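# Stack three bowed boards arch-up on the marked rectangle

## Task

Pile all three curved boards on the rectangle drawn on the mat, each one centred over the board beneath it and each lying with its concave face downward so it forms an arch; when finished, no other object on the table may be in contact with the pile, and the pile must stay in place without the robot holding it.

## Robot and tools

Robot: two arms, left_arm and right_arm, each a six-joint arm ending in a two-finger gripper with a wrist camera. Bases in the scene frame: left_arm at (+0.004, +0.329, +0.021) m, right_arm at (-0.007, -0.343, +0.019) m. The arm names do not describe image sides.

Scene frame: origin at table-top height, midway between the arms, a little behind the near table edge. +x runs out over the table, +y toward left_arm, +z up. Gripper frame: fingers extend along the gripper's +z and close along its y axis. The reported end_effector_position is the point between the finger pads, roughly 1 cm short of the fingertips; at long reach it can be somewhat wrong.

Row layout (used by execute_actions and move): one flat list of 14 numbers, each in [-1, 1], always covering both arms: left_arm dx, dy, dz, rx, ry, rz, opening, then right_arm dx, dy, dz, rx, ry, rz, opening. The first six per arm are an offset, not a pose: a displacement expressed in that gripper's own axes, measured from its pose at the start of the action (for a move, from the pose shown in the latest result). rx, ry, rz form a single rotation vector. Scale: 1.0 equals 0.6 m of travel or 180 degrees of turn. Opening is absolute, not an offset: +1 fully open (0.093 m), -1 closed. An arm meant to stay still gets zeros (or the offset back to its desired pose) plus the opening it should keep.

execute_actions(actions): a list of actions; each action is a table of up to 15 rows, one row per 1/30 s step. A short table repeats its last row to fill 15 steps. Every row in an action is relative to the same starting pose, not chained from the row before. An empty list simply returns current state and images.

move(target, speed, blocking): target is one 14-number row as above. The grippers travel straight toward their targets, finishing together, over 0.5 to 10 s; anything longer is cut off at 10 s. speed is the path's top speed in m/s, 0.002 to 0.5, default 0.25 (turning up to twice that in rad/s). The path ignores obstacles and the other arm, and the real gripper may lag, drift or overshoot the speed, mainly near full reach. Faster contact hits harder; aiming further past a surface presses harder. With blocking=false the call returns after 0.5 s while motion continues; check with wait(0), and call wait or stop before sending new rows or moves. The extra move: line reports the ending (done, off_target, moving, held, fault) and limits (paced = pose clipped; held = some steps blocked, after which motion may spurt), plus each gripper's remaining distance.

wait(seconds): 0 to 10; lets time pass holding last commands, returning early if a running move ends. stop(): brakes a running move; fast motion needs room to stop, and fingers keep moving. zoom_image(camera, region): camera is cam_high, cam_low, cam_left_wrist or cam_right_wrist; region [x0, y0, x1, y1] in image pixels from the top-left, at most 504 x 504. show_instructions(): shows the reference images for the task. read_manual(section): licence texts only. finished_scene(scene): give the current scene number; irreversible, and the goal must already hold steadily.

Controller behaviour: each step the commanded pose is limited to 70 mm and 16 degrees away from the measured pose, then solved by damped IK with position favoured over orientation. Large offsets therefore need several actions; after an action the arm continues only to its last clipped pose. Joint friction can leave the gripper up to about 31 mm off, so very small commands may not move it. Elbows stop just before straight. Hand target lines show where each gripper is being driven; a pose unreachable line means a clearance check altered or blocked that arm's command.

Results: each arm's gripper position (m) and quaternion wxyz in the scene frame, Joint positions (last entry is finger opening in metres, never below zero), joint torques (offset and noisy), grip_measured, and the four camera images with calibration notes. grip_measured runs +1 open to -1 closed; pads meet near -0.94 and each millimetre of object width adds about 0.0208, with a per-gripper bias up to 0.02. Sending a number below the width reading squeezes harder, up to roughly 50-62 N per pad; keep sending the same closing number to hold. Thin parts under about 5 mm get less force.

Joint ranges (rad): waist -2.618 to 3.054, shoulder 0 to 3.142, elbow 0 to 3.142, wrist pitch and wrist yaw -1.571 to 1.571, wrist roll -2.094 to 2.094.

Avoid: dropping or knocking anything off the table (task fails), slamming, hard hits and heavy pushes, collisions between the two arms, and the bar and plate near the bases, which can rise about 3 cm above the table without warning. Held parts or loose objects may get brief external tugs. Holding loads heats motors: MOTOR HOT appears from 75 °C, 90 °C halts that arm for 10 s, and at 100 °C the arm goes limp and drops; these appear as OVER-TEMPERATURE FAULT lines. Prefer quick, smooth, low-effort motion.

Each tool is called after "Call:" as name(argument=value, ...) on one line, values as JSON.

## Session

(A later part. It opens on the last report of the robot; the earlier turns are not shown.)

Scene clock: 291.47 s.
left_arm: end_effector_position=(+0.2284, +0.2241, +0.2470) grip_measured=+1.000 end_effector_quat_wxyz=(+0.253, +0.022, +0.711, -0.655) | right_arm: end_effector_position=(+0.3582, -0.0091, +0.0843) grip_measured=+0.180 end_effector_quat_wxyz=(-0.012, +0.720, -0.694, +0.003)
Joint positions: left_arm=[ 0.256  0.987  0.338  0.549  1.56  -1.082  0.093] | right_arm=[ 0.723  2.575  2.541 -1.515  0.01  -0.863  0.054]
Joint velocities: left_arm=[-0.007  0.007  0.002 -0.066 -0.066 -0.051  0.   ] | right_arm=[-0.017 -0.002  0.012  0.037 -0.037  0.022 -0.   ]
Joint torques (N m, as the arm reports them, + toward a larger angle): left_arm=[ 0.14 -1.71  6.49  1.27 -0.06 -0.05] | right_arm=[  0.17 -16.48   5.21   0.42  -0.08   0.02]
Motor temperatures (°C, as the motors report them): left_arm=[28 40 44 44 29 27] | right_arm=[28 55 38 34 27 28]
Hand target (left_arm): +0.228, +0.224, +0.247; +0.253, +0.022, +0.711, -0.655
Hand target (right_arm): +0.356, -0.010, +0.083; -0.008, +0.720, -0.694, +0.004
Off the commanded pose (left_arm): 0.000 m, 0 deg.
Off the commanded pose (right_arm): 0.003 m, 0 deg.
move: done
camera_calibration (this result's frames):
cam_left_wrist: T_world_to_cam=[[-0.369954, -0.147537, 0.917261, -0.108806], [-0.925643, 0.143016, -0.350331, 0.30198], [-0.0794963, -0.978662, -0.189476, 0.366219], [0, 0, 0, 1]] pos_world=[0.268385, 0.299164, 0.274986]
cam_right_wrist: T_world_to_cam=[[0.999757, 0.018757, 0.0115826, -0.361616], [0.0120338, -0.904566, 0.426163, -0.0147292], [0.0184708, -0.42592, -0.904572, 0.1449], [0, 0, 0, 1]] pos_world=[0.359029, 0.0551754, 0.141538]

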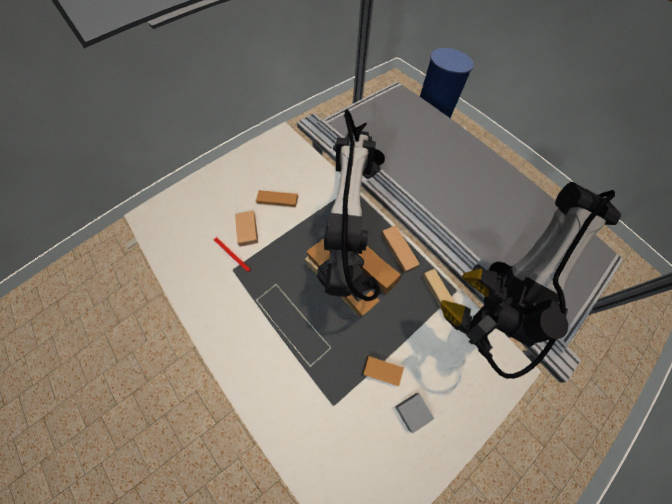

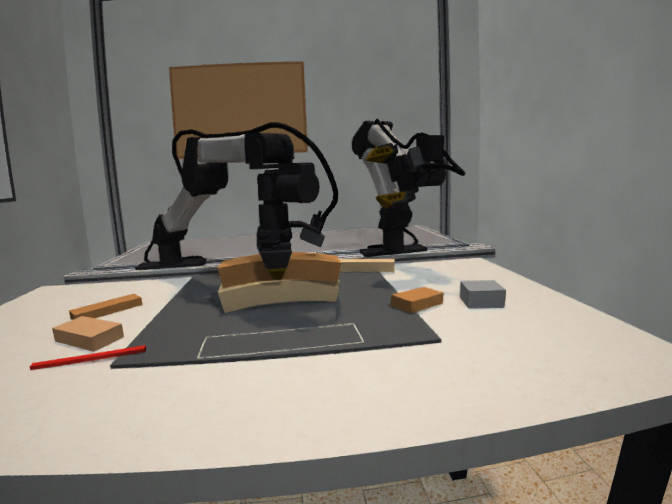

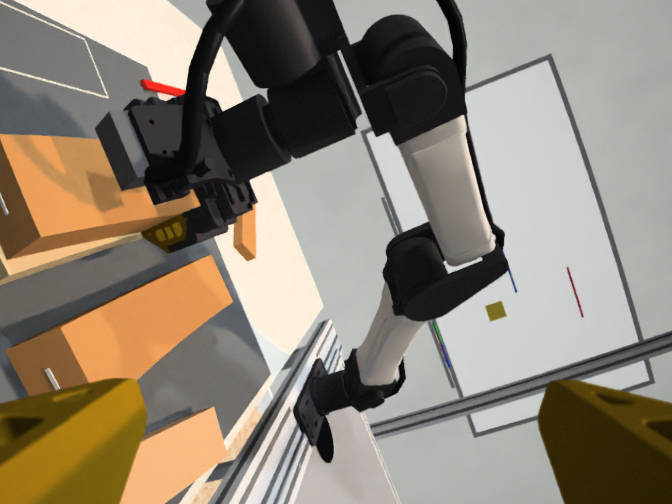

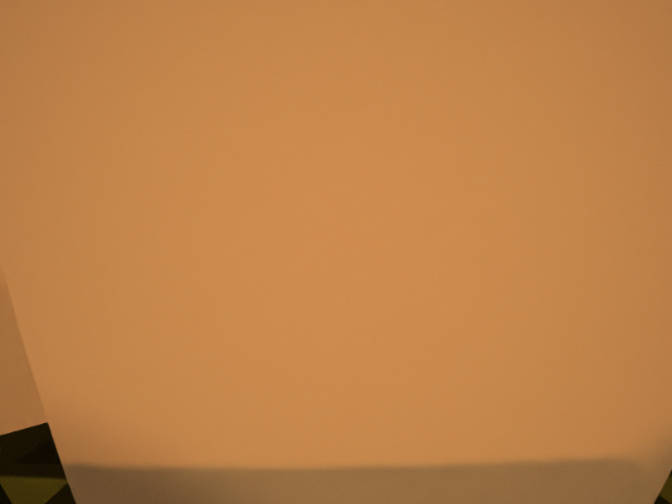

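Call:
move(target=[0,0,0,0,0,0,1, 0.004,0.012,0.012,0,0,0,-0.05], speed=0.03)

Call:
zoom_image(camera="cam_low", region=[190,220,370,340])

Call:
zoom_image(camera="cam_left_wrist", region=[0,100,260,320])

Scene clock: 295.00 s.
left_arm: end_effector_position=(+0.2284, +0.2241, +0.2470) grip_measured=+1.000 end_effector_quat_wxyz=(+0.253, +0.022, +0.711, -0.655) | right_arm: end_effector_position=(+0.3574, -0.0086, +0.0818) grip_measured=+0.180 end_effector_quat_wxyz=(-0.024, +0.719, -0.694, +0.001)
Joint positions: left_arm=[ 0.256  0.987  0.338  0.549  1.56  -1.082  0.093] | right_arm=[ 0.723  2.513  2.413 -1.424  0.005 -0.862  0.054]
Joint velocities: left_arm=[ 0.002  0.007  0.007 -0.007 -0.037  0.022  0.   ] | right_arm=[-0.012 -0.017 -0.012 -0.081 -0.022  0.007  0.001]
Joint torques (N m, as the arm reports them, + toward a larger angle): left_arm=[ 0.07 -1.57  6.49  1.22 -0.01 -0.08] | right_arm=[  0.21 -16.35   4.92   0.38  -0.05   0.07]
Motor temperatures (°C, as the motors report them): left_arm=[28 39 44 44 29 27] | right_arm=[28 57 37 34 27 28]
Hand target (left_arm): +0.228, +0.224, +0.247; +0.253, +0.022, +0.711, -0.655
Hand target (right_arm): +0.351, -0.012, +0.077; -0.011, +0.720, -0.694, +0.003
Off the commanded pose (left_arm): 0.000 m, 0 deg.
Off the commanded pose (right_arm): 0.008 m, 1 deg.
move: done
camera_calibration (this result's frames):
cam_left_wrist: T_world_to_cam=[[-0.369954, -0.147537, 0.917261, -0.108806], [-0.925643, 0.143016, -0.350331, 0.30198], [-0.0794963, -0.978662, -0.189476, 0.366219], [0, 0, 0, 1]] pos_world=[0.268385, 0.299164, 0.274986]
cam_right_wrist: T_world_to_cam=[[0.999476, 0.0180351, 0.026869, -0.361929], [0.00553308, -0.913315, 0.407217, -0.00940786], [0.0318841, -0.406855, -0.912936, 0.13889], [0, 0, 0, 1]] pos_world=[0.357364, 0.0544433, 0.140354]

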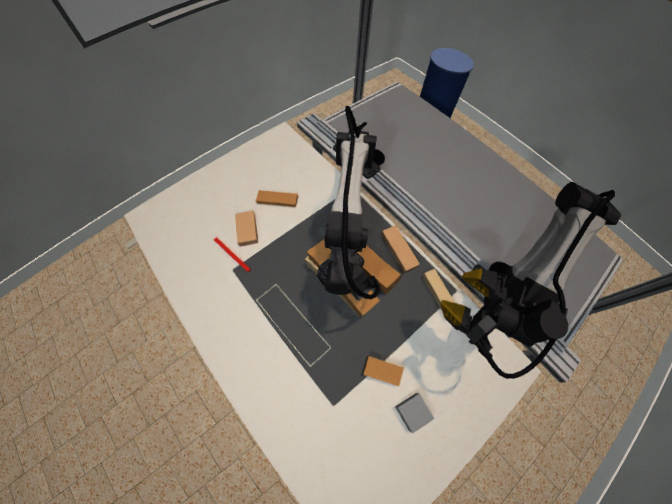

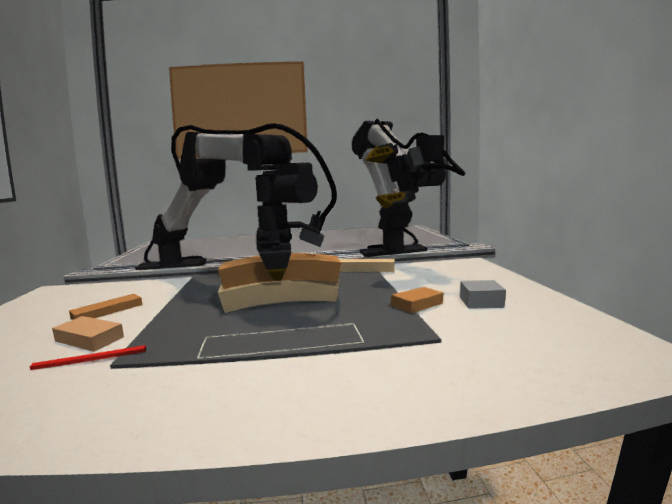

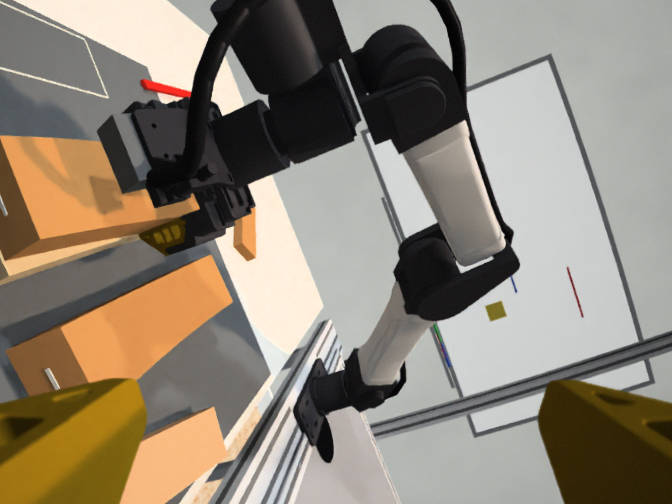

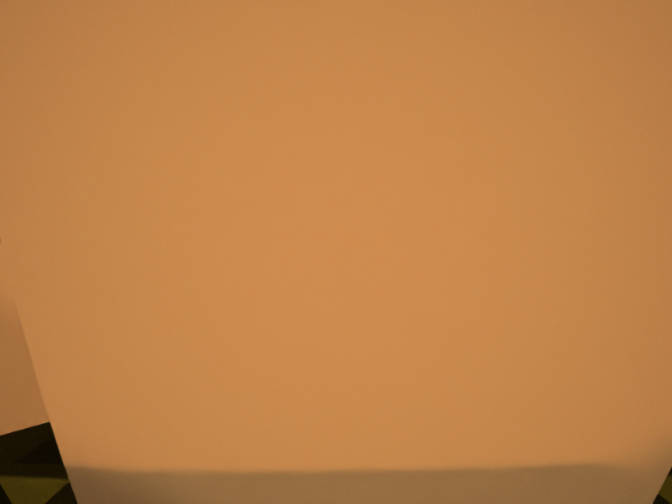

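Region (190, 220, 370, 340) of cam_low's 672x504 image, scaled by 2.800, with more detail than that image has.

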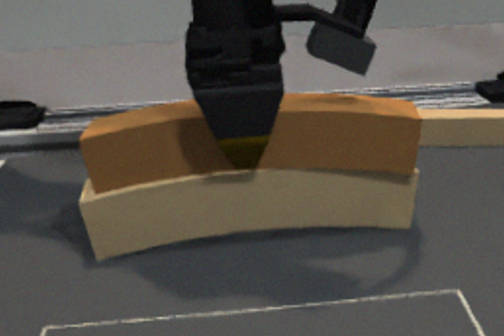

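Region (0, 100, 260, 320) of cam_left_wrist's 672x504 image, scaled by 1.938, with more detail than that image has; it fills the top 426 rows of this view, and the rest is white.

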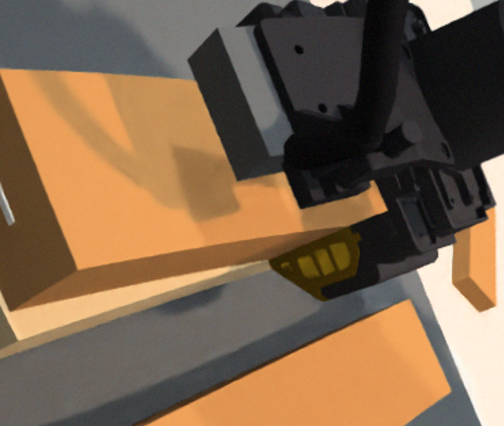

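Call:
move(target=[0,0,0,0,0,0,1, 0,0,0,0,0,0,0.7])

Call:
move(target=[0,0,0,0,0,0,1, 0,0.006,0.04,0,0,0,0.7], speed=0.04)

Call:
zoom_image(camera="cam_low", region=[190,220,370,340])

Scene clock: 299.80 s.
left_arm: end_effector_position=(+0.2284, +0.2241, +0.2470) grip_measured=+1.000 end_effector_quat_wxyz=(+0.253, +0.022, +0.711, -0.655) | right_arm: end_effector_position=(+0.3574, -0.0086, +0.0818) grip_measured=+0.698 end_effector_quat_wxyz=(-0.025, +0.719, -0.694, +0.001)
Joint positions: left_arm=[ 0.256  0.987  0.338  0.549  1.56  -1.082  0.093] | right_arm=[ 0.723  2.512  2.412 -1.424  0.005 -0.863  0.079]
Joint velocities: left_arm=[-0.012 -0.002 -0.002  0.022  0.022  0.007  0.   ] | right_arm=[ 0.017 -0.002 -0.012  0.022 -0.007 -0.037 -0.   ]
Joint torques (N m, as the arm reports them, + toward a larger angle): left_arm=[ 0.02 -1.63  6.52  1.28 -0.04  0.  ] | right_arm=[ -0.28 -15.71   6.73   0.37  -0.05  -0.01]
Motor temperatures (°C, as the motors report them): left_arm=[28 39 44 44 29 27] | right_arm=[28 58 37 34 27 28]
Hand target (left_arm): +0.228, +0.224, +0.247; +0.253, +0.022, +0.711, -0.655
Hand target (right_arm): +0.357, -0.009, +0.082; -0.024, +0.719, -0.694, +0.001
Off the commanded pose (left_arm): 0.000 m, 0 deg.
Off the commanded pose (right_arm): 0.000 m, 0 deg.
move: done
camera_calibration (this result's frames):
cam_left_wrist: T_world_to_cam=[[-0.369954, -0.147537, 0.917261, -0.108806], [-0.925643, 0.143016, -0.350331, 0.30198], [-0.0794963, -0.978662, -0.189476, 0.366219], [0, 0, 0, 1]] pos_world=[0.268385, 0.299164, 0.274986]
cam_right_wrist: T_world_to_cam=[[0.999454, 0.0187885, 0.0271793, -0.361975], [0.00610262, -0.913404, 0.407008, -0.00956259], [0.0324728, -0.40662, -0.91302, 0.138692], [0, 0, 0, 1]] pos_world=[0.357332, 0.0544613, 0.140359]

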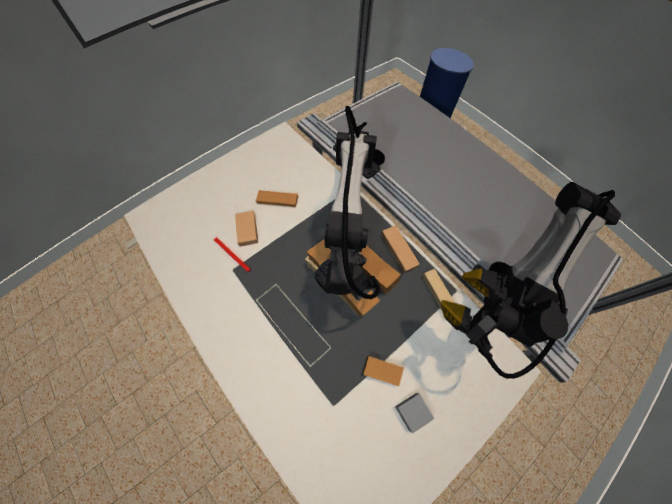

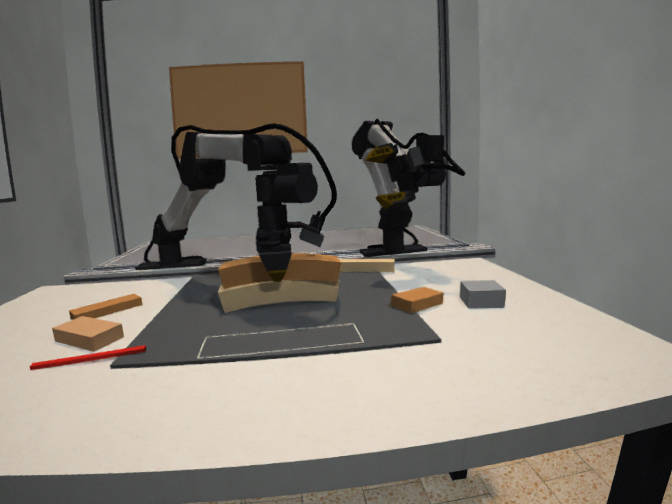

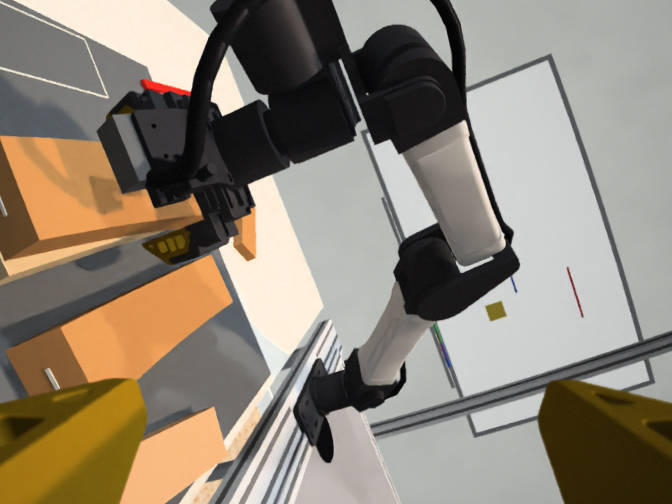

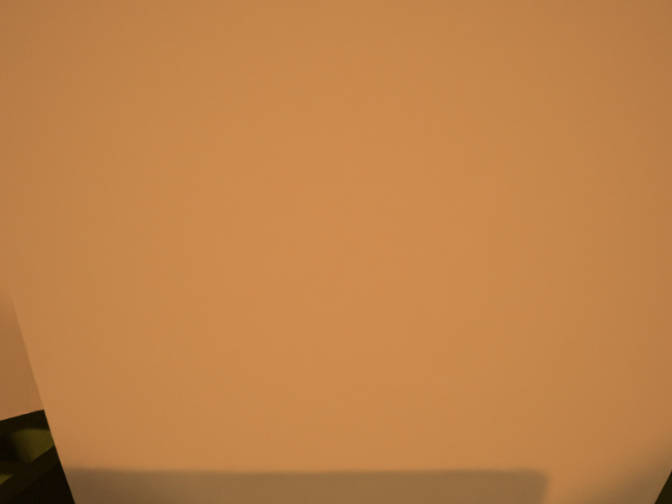

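Scene clock: 300.77 s.
left_arm: end_effector_position=(+0.2284, +0.2241, +0.2470) grip_measured=+1.000 end_effector_quat_wxyz=(+0.253, +0.022, +0.711, -0.655) | right_arm: end_effector_position=(+0.3571, -0.0083, +0.0595) grip_measured=+0.698 end_effector_quat_wxyz=(-0.025, +0.719, -0.694, +0.001)
Joint positions: left_arm=[ 0.256  0.987  0.338  0.549  1.56  -1.082  0.093] | right_arm=[ 0.723  2.497  2.295 -1.321  0.003 -0.863  0.079]
Joint velocities: left_arm=[-0.007  0.002 -0.002 -0.007  0.037 -0.022  0.   ] | right_arm=[-0.022 -0.007 -0.027 -0.022 -0.007  0.022  0.   ]
Joint torques (N m, as the arm reports them, + toward a larger angle): left_arm=[-0.01 -1.59  6.55  1.27 -0.01 -0.04] | right_arm=[ -0.09 -16.47   5.26   0.55  -0.09   0.08]
Motor temperatures (°C, as the motors report them): left_arm=[28 39 44 44 29 27] | right_arm=[28 58 37 34 27 28]
Hand target (left_arm): +0.228, +0.224, +0.247; +0.253, +0.022, +0.711, -0.655
Hand target (right_arm): +0.355, -0.008, +0.058; -0.024, +0.719, -0.694, +0.001
Off the commanded pose (left_arm): 0.000 m, 0 deg.
Off the commanded pose (right_arm): 0.003 m, 0 deg.
move: done
camera_calibration (this result's frames):
cam_left_wrist: T_world_to_cam=[[-0.369954, -0.147537, 0.917261, -0.108806], [-0.925643, 0.143016, -0.350331, 0.30198], [-0.0794963, -0.978662, -0.189476, 0.366219], [0, 0, 0, 1]] pos_world=[0.268385, 0.299164, 0.274986]
cam_right_wrist: T_world_to_cam=[[0.999473, 0.0188249, 0.0264547, -0.361065], [0.00647489, -0.913965, 0.405742, -0.000332109], [0.0318168, -0.405357, -0.913605, 0.118765], [0, 0, 0, 1]] pos_world=[0.357098, 0.0546359, 0.118191]

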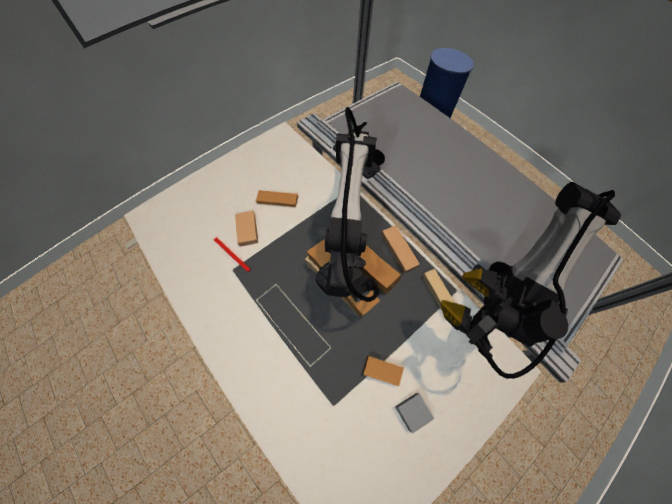

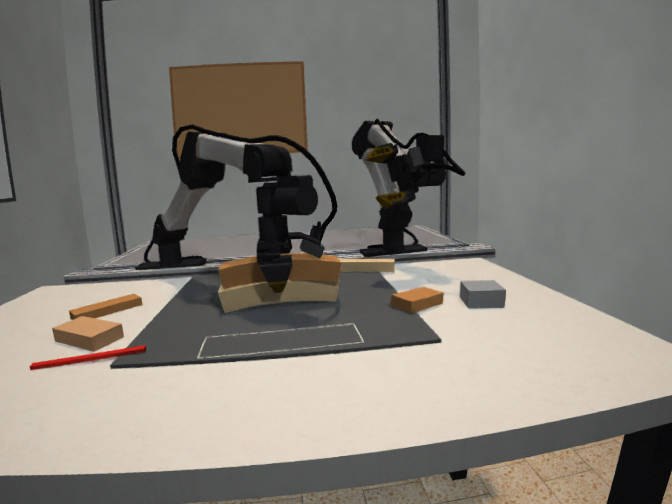

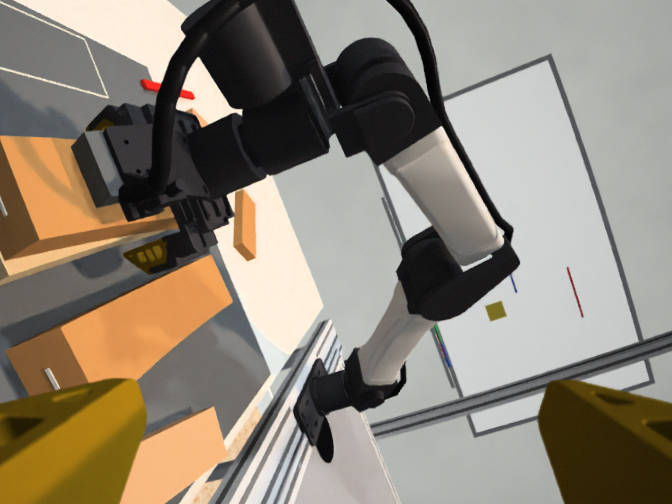

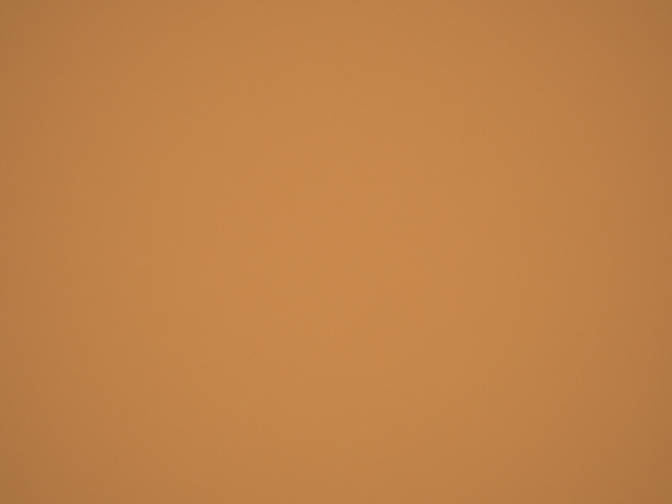

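Region (190, 220, 370, 340) of cam_low's 672x504 image, scaled by 2.800, with more detail than that image has.

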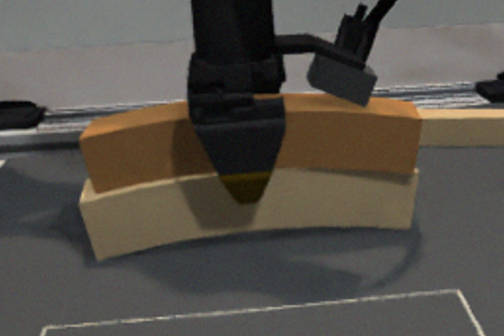

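Call:
move(target=[0,0,0,0,0,0,1, 0,0,0,0,0,0,0.12])

Call:
move(target=[0,0,0,0,0,0,1, 0,0,0,0,0,0,0.7])

Call:
move(target=[0,0,0,0,0,0,1, 0,0,-0.13,0,0,0,0.7], speed=0.12)

Call:
zoom_image(camera="cam_left_wrist", region=[0,100,260,320])

Scene clock: 303.57 s.
left_arm: end_effector_position=(+0.2284, +0.2241, +0.2470) grip_measured=+1.000 end_effector_quat_wxyz=(+0.253, +0.022, +0.711, -0.655) | right_arm: end_effector_position=(+0.3581, -0.0080, +0.0595) grip_measured=+0.173 end_effector_quat_wxyz=(-0.027, +0.721, -0.693, +0.002)
Joint positions: left_arm=[ 0.256  0.987  0.338  0.549  1.56  -1.082  0.093] | right_arm=[ 0.723  2.497  2.294 -1.317  0.006 -0.867  0.053]
Joint velocities: left_arm=[ 0.012 -0.002  0.017  0.051 -0.022  0.007  0.   ] | right_arm=[-0.007  0.002 -0.007  0.007 -0.022 -0.066  0.   ]
Joint torques (N m, as the arm reports them, + toward a larger angle): left_arm=[ 0.   -1.61  6.56  1.28  0.03 -0.01] | right_arm=[ -0.05 -15.89   7.05   0.34  -0.18   0.05]
Motor temperatures (°C, as the motors report them): left_arm=[28 39 44 44 29 27] | right_arm=[28 59 37 34 27 28]
Hand target (left_arm): +0.228, +0.224, +0.247; +0.253, +0.022, +0.711, -0.655
Hand target (right_arm): +0.357, -0.008, +0.060; -0.025, +0.719, -0.694, +0.001
Off the commanded pose (left_arm): 0.000 m, 0 deg.
Off the commanded pose (right_arm): 0.001 m, 0 deg.
move: done
camera_calibration (this result's frames):
cam_left_wrist: T_world_to_cam=[[-0.369954, -0.147537, 0.917261, -0.108806], [-0.925643, 0.143016, -0.350331, 0.30198], [-0.0794963, -0.978662, -0.189476, 0.366219], [0, 0, 0, 1]] pos_world=[0.268385, 0.299164, 0.274986]
cam_right_wrist: T_world_to_cam=[[0.999269, 0.02208, 0.0311951, -0.362239], [0.0075455, -0.914141, 0.405327, -0.00040729], [0.0374663, -0.404795, -0.913639, 0.116793], [0, 0, 0, 1]] pos_world=[0.357601, 0.0549033, 0.118172]

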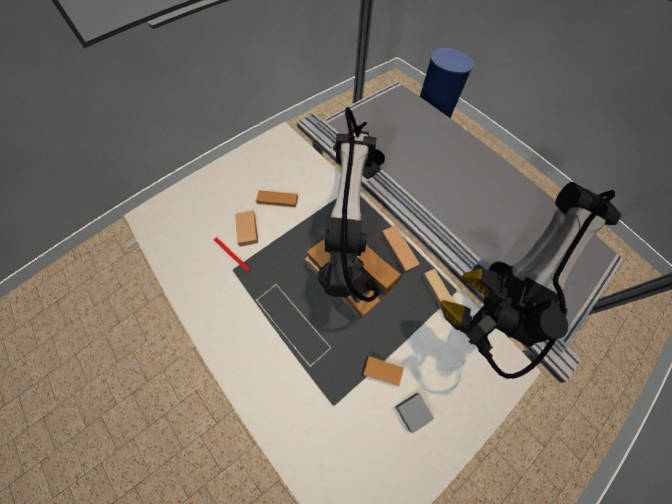

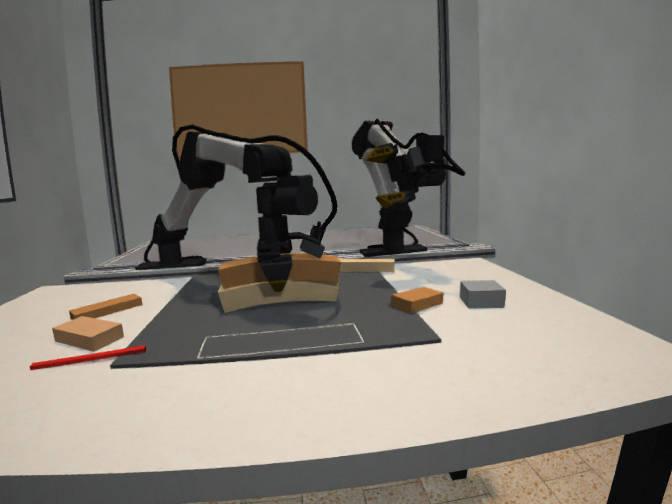

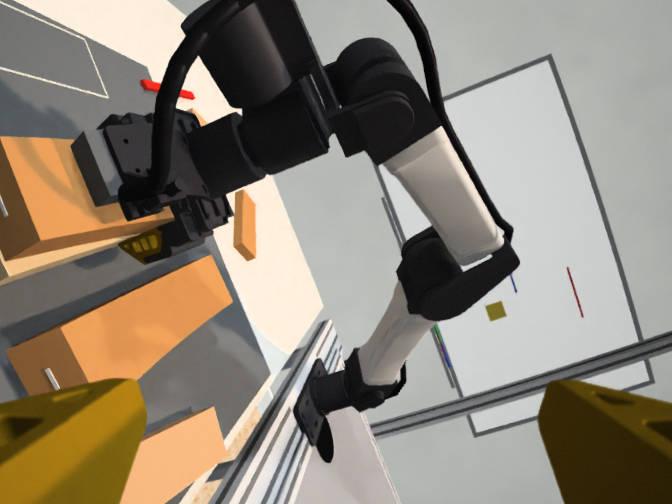

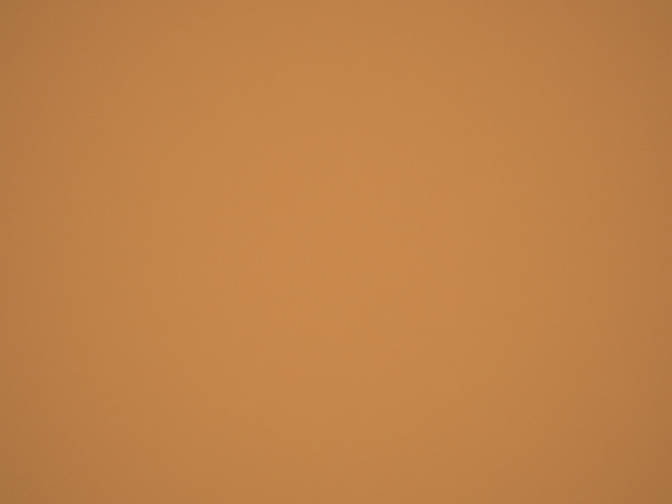

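Scene clock: 304.07 s.
left_arm: end_effector_position=(+0.2284, +0.2241, +0.2470) grip_measured=+1.000 end_effector_quat_wxyz=(+0.253, +0.022, +0.711, -0.655) | right_arm: end_effector_position=(+0.3581, -0.0080, +0.0595) grip_measured=+0.698 end_effector_quat_wxyz=(-0.027, +0.721, -0.693, +0.002)
Joint positions: left_arm=[ 0.256  0.987  0.338  0.549  1.56  -1.082  0.093] | right_arm=[ 0.723  2.497  2.294 -1.317  0.006 -0.867  0.079]
Joint velocities: left_arm=[-0.002 -0.007  0.012 -0.022  0.022  0.022  0.   ] | right_arm=[-0.017 -0.012  0.022 -0.022 -0.022 -0.037  0.   ]
Joint torques (N m, as the arm reports them, + toward a larger angle): left_arm=[ 0.12 -1.8   6.81  1.25 -0.03 -0.01] | right_arm=[ -0.39 -15.78   6.77   0.36  -0.09   0.02]
Motor temperatures (°C, as the motors report them): left_arm=[28 39 44 44 29 27] | right_arm=[28 60 37 34 27 28]
Hand target (left_arm): +0.228, +0.224, +0.247; +0.253, +0.022, +0.711, -0.655
Hand target (right_arm): +0.358, -0.008, +0.059; -0.027, +0.721, -0.693, +0.002
Off the commanded pose (left_arm): 0.000 m, 0 deg.
Off the commanded pose (right_arm): 0.000 m, 0 deg.
move: done
camera_calibration (this result's frames):
cam_left_wrist: T_world_to_cam=[[-0.369954, -0.147537, 0.917261, -0.108806], [-0.925643, 0.143016, -0.350331, 0.30198], [-0.0794963, -0.978662, -0.189476, 0.366219], [0, 0, 0, 1]] pos_world=[0.268385, 0.299164, 0.274986]
cam_right_wrist: T_world_to_cam=[[0.999269, 0.02208, 0.0311951, -0.362239], [0.0075455, -0.914141, 0.405327, -0.00040729], [0.0374663, -0.404795, -0.913639, 0.116793], [0, 0, 0, 1]] pos_world=[0.357601, 0.0549033, 0.118172]

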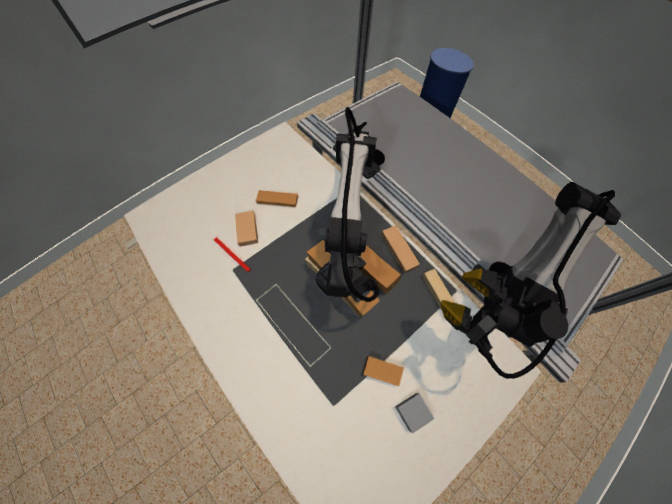

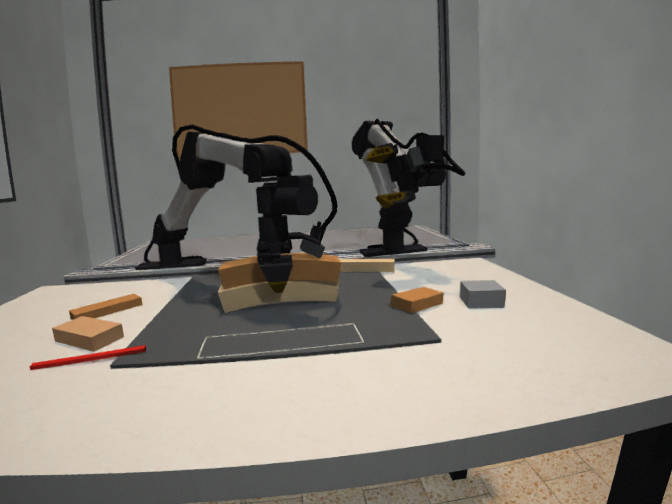

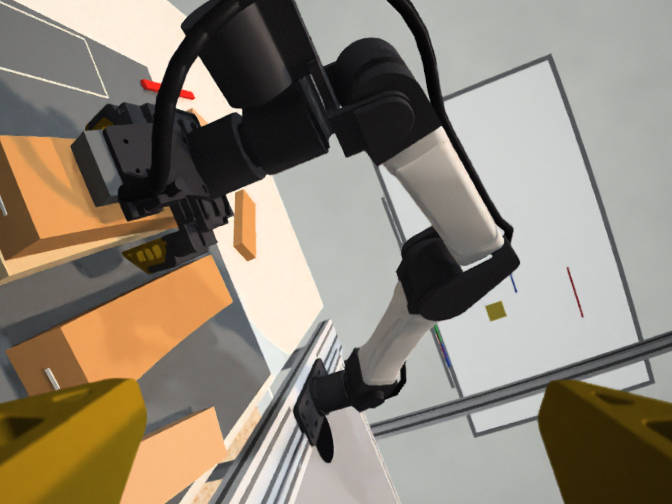

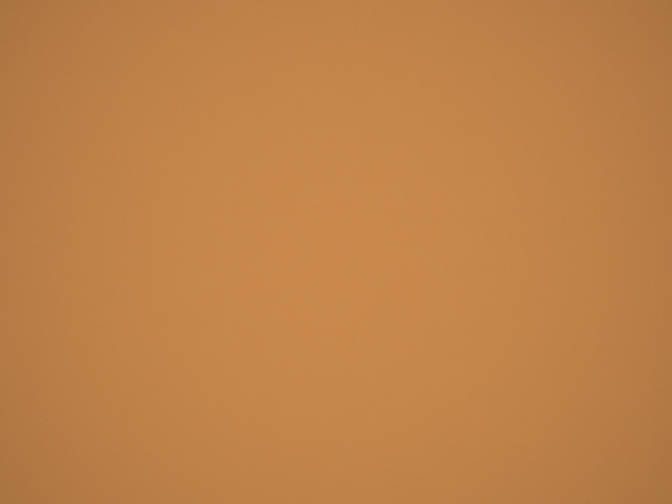

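Scene clock: 305.13 s.
left_arm: end_effector_position=(+0.2284, +0.2241, +0.2470) grip_measured=+1.000 end_effector_quat_wxyz=(+0.253, +0.022, +0.711, -0.655) | right_arm: end_effector_position=(+0.3581, -0.0085, +0.1322) grip_measured=+0.698 end_effector_quat_wxyz=(-0.055, +0.720, -0.692, +0.004)
Joint positions: left_arm=[ 0.256  0.987  0.338  0.549  1.56  -1.082  0.093] | right_arm=[ 0.723  2.491  2.573 -1.546  0.006 -0.867  0.079]
Joint velocities: left_arm=[ 0.007 -0.017  0.017 -0.007 -0.066 -0.007  0.   ] | right_arm=[-0.002  0.012 -0.012  0.022  0.066  0.022  0.   ]
Joint torques (N m, as the arm reports them, + toward a larger angle): left_arm=[ 0.16 -1.64  6.55  1.26  0.   -0.05] | right_arm=[ -0.05 -16.27   6.92   0.35  -0.09   0.04]
Motor temperatures (°C, as the motors report them): left_arm=[28 39 44 44 29 27] | right_arm=[28 60 37 34 27 28]
Hand target (left_arm): +0.228, +0.224, +0.247; +0.253, +0.022, +0.711, -0.655
Hand target (right_arm): +0.355, -0.010, +0.137; -0.052, +0.720, -0.692, +0.004
Off the commanded pose (left_arm): 0.000 m, 0 deg.
Off the commanded pose (right_arm): 0.006 m, 3 deg.
joint sent to its limit (right arm) — the command would take joint 4 (wrist pitch) past its lower limit, so that joint was sent only as far as its limit.
move: off_target (right_arm)
camera_calibration (this result's frames):
cam_left_wrist: T_world_to_cam=[[-0.369954, -0.147537, 0.917261, -0.108806], [-0.925643, 0.143016, -0.350331, 0.30198], [-0.0794963, -0.978662, -0.189476, 0.366219], [0, 0, 0, 1]] pos_world=[0.268385, 0.299164, 0.274986]
cam_right_wrist: T_world_to_cam=[[0.997121, 0.0198062, 0.073192, -0.3693], [-0.00873106, -0.92887, 0.370304, -0.0199929], [0.0753201, -0.369877, -0.926023, 0.171353], [0, 0, 0, 1]] pos_world=[0.355156, 0.0521229, 0.19311]

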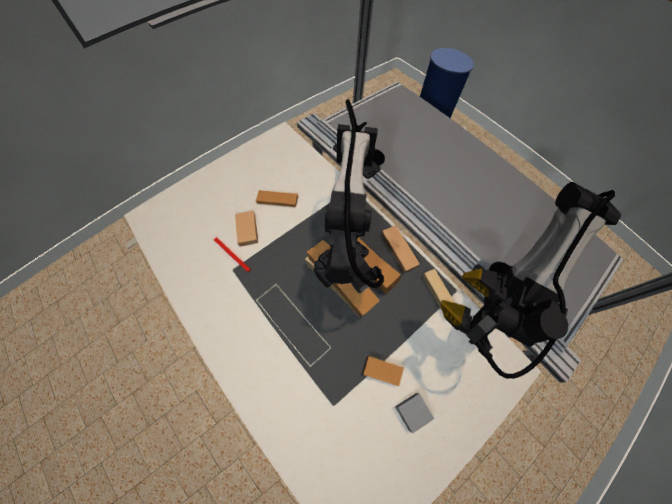

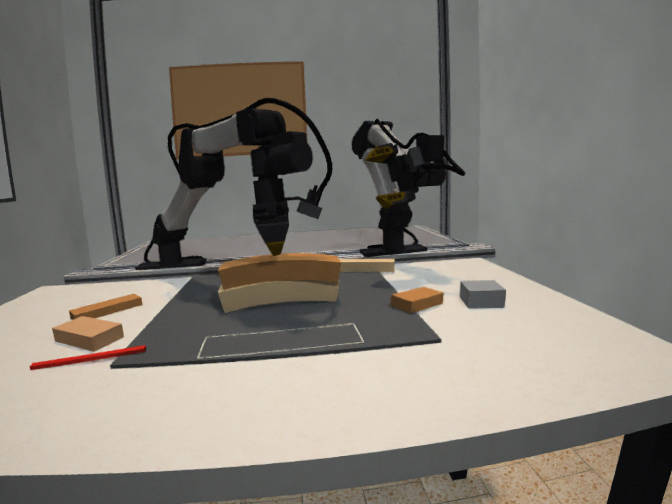

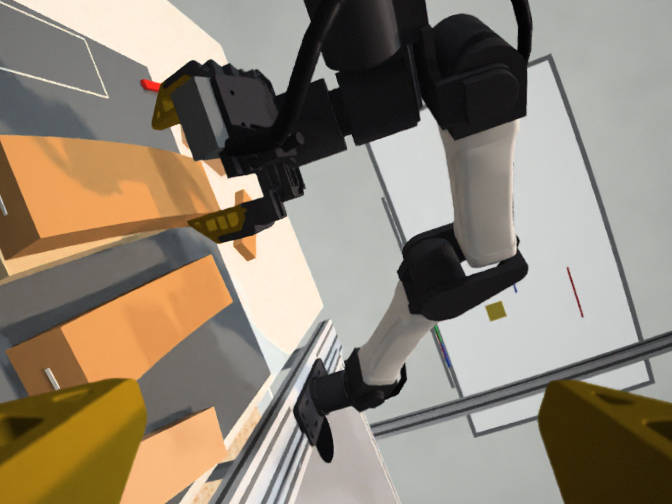

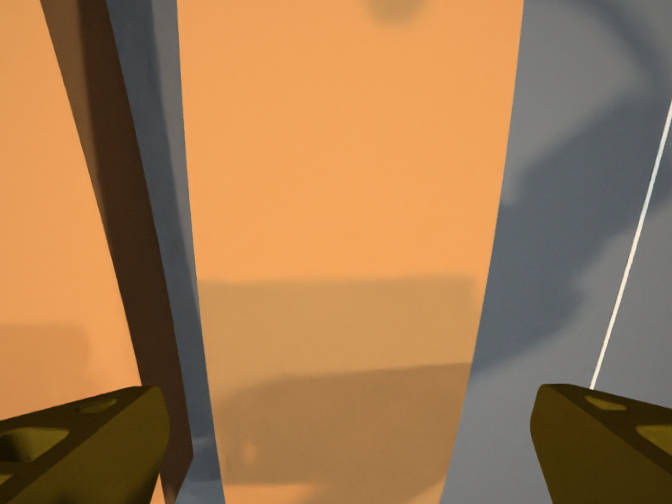

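Region (0, 100, 260, 320) of cam_left_wrist's 672x504 image, scaled by 1.938, with more detail than that image has; it fills the top 426 rows of this view, and the rest is white.

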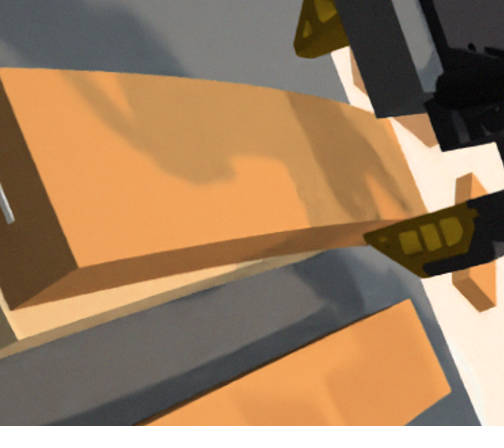

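Call:
move(target=[0,0,0,0,0,0,1, -0.064,0.17,0.04,-0.027,0.022,0,0.65], speed=0.15)

Scene clock: 316.57 s.
left_arm: end_effector_position=(+0.2284, +0.2241, +0.2470) grip_measured=+1.000 end_effector_quat_wxyz=(+0.253, +0.022, +0.711, -0.655) | right_arm: end_effector_position=(+0.2552, +0.0255, +0.1114) grip_measured=+0.652 end_effector_quat_wxyz=(-0.000, +0.722, -0.692, -0.002)
Joint positions: left_arm=[ 0.256  0.987  0.338  0.549  1.56  -1.082  0.093] | right_arm=[ 0.932  2.333  2.209 -1.448  0.    -0.66   0.076]
Joint velocities: left_arm=[-0.007  0.002 -0.002  0.037 -0.022  0.051  0.   ] | right_arm=[ 0.002  0.002  0.002  0.007 -0.066 -0.007 -0.   ]
Joint torques (N m, as the arm reports them, + toward a larger angle): left_arm=[ 0.08 -1.7   6.56  1.34 -0.01 -0.08] | right_arm=[ -0.33 -14.06   5.1    0.64  -0.04   0.02]
Motor temperatures (°C, as the motors report them): left_arm=[28 39 44 44 29 27] | right_arm=[28 62 37 34 27 28]
Hand target (left_arm): +0.228, +0.224, +0.247; +0.253, +0.022, +0.711, -0.655
Hand target (right_arm): +0.256, +0.027, +0.103; +0.001, +0.721, -0.693, -0.002
Off the commanded pose (left_arm): 0.000 m, 0 deg.
Off the commanded pose (right_arm): 0.009 m, 0 deg.
move: done
camera_calibration (this result's frames):
cam_left_wrist: T_world_to_cam=[[-0.369954, -0.147537, 0.917261, -0.108806], [-0.925643, 0.143016, -0.350331, 0.30198], [-0.0794963, -0.978662, -0.189476, 0.366219], [0, 0, 0, 1]] pos_world=[0.268385, 0.299164, 0.274986]
cam_right_wrist: T_world_to_cam=[[0.999619, 0.0247099, -0.0123238, -0.257037], [0.02761, -0.900587, 0.433799, 0.0013848], [-0.000379538, -0.433974, -0.900925, 0.190619], [0, 0, 0, 1]] pos_world=[0.256973, 0.0903223, 0.167965]

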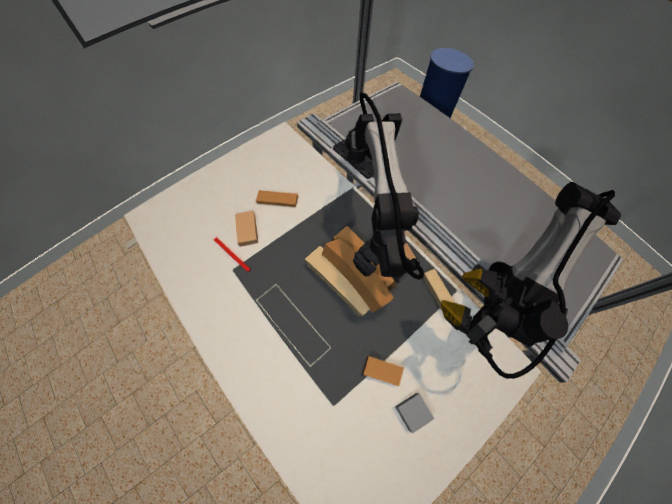

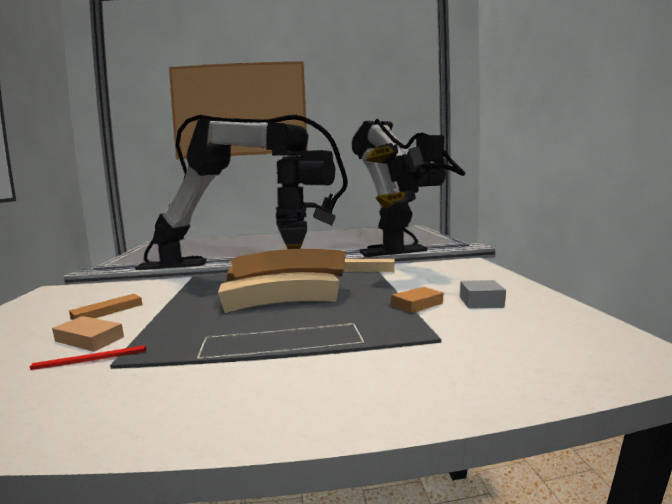

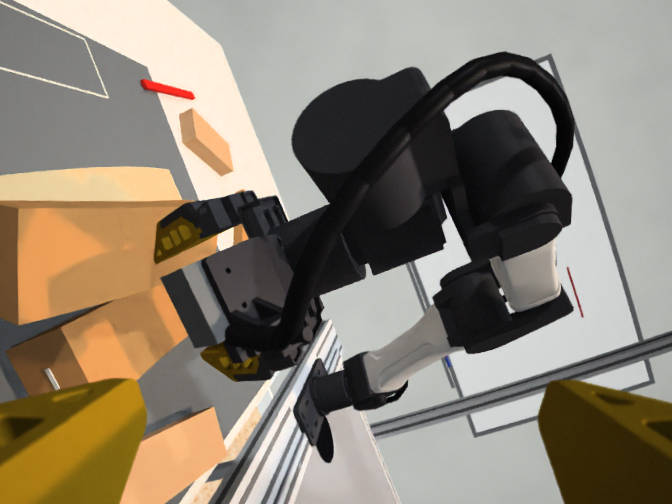

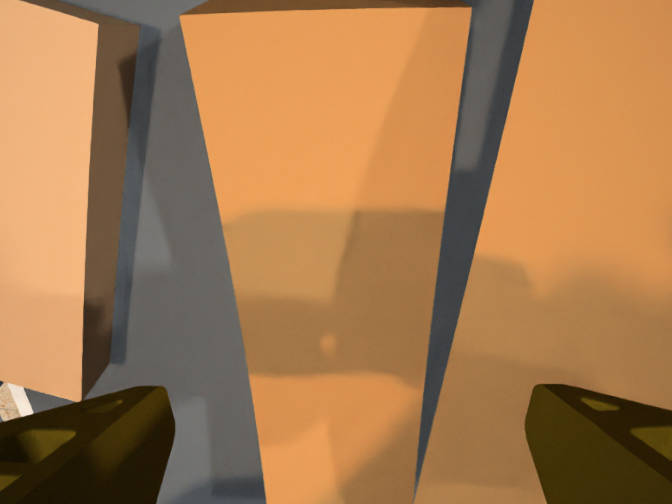

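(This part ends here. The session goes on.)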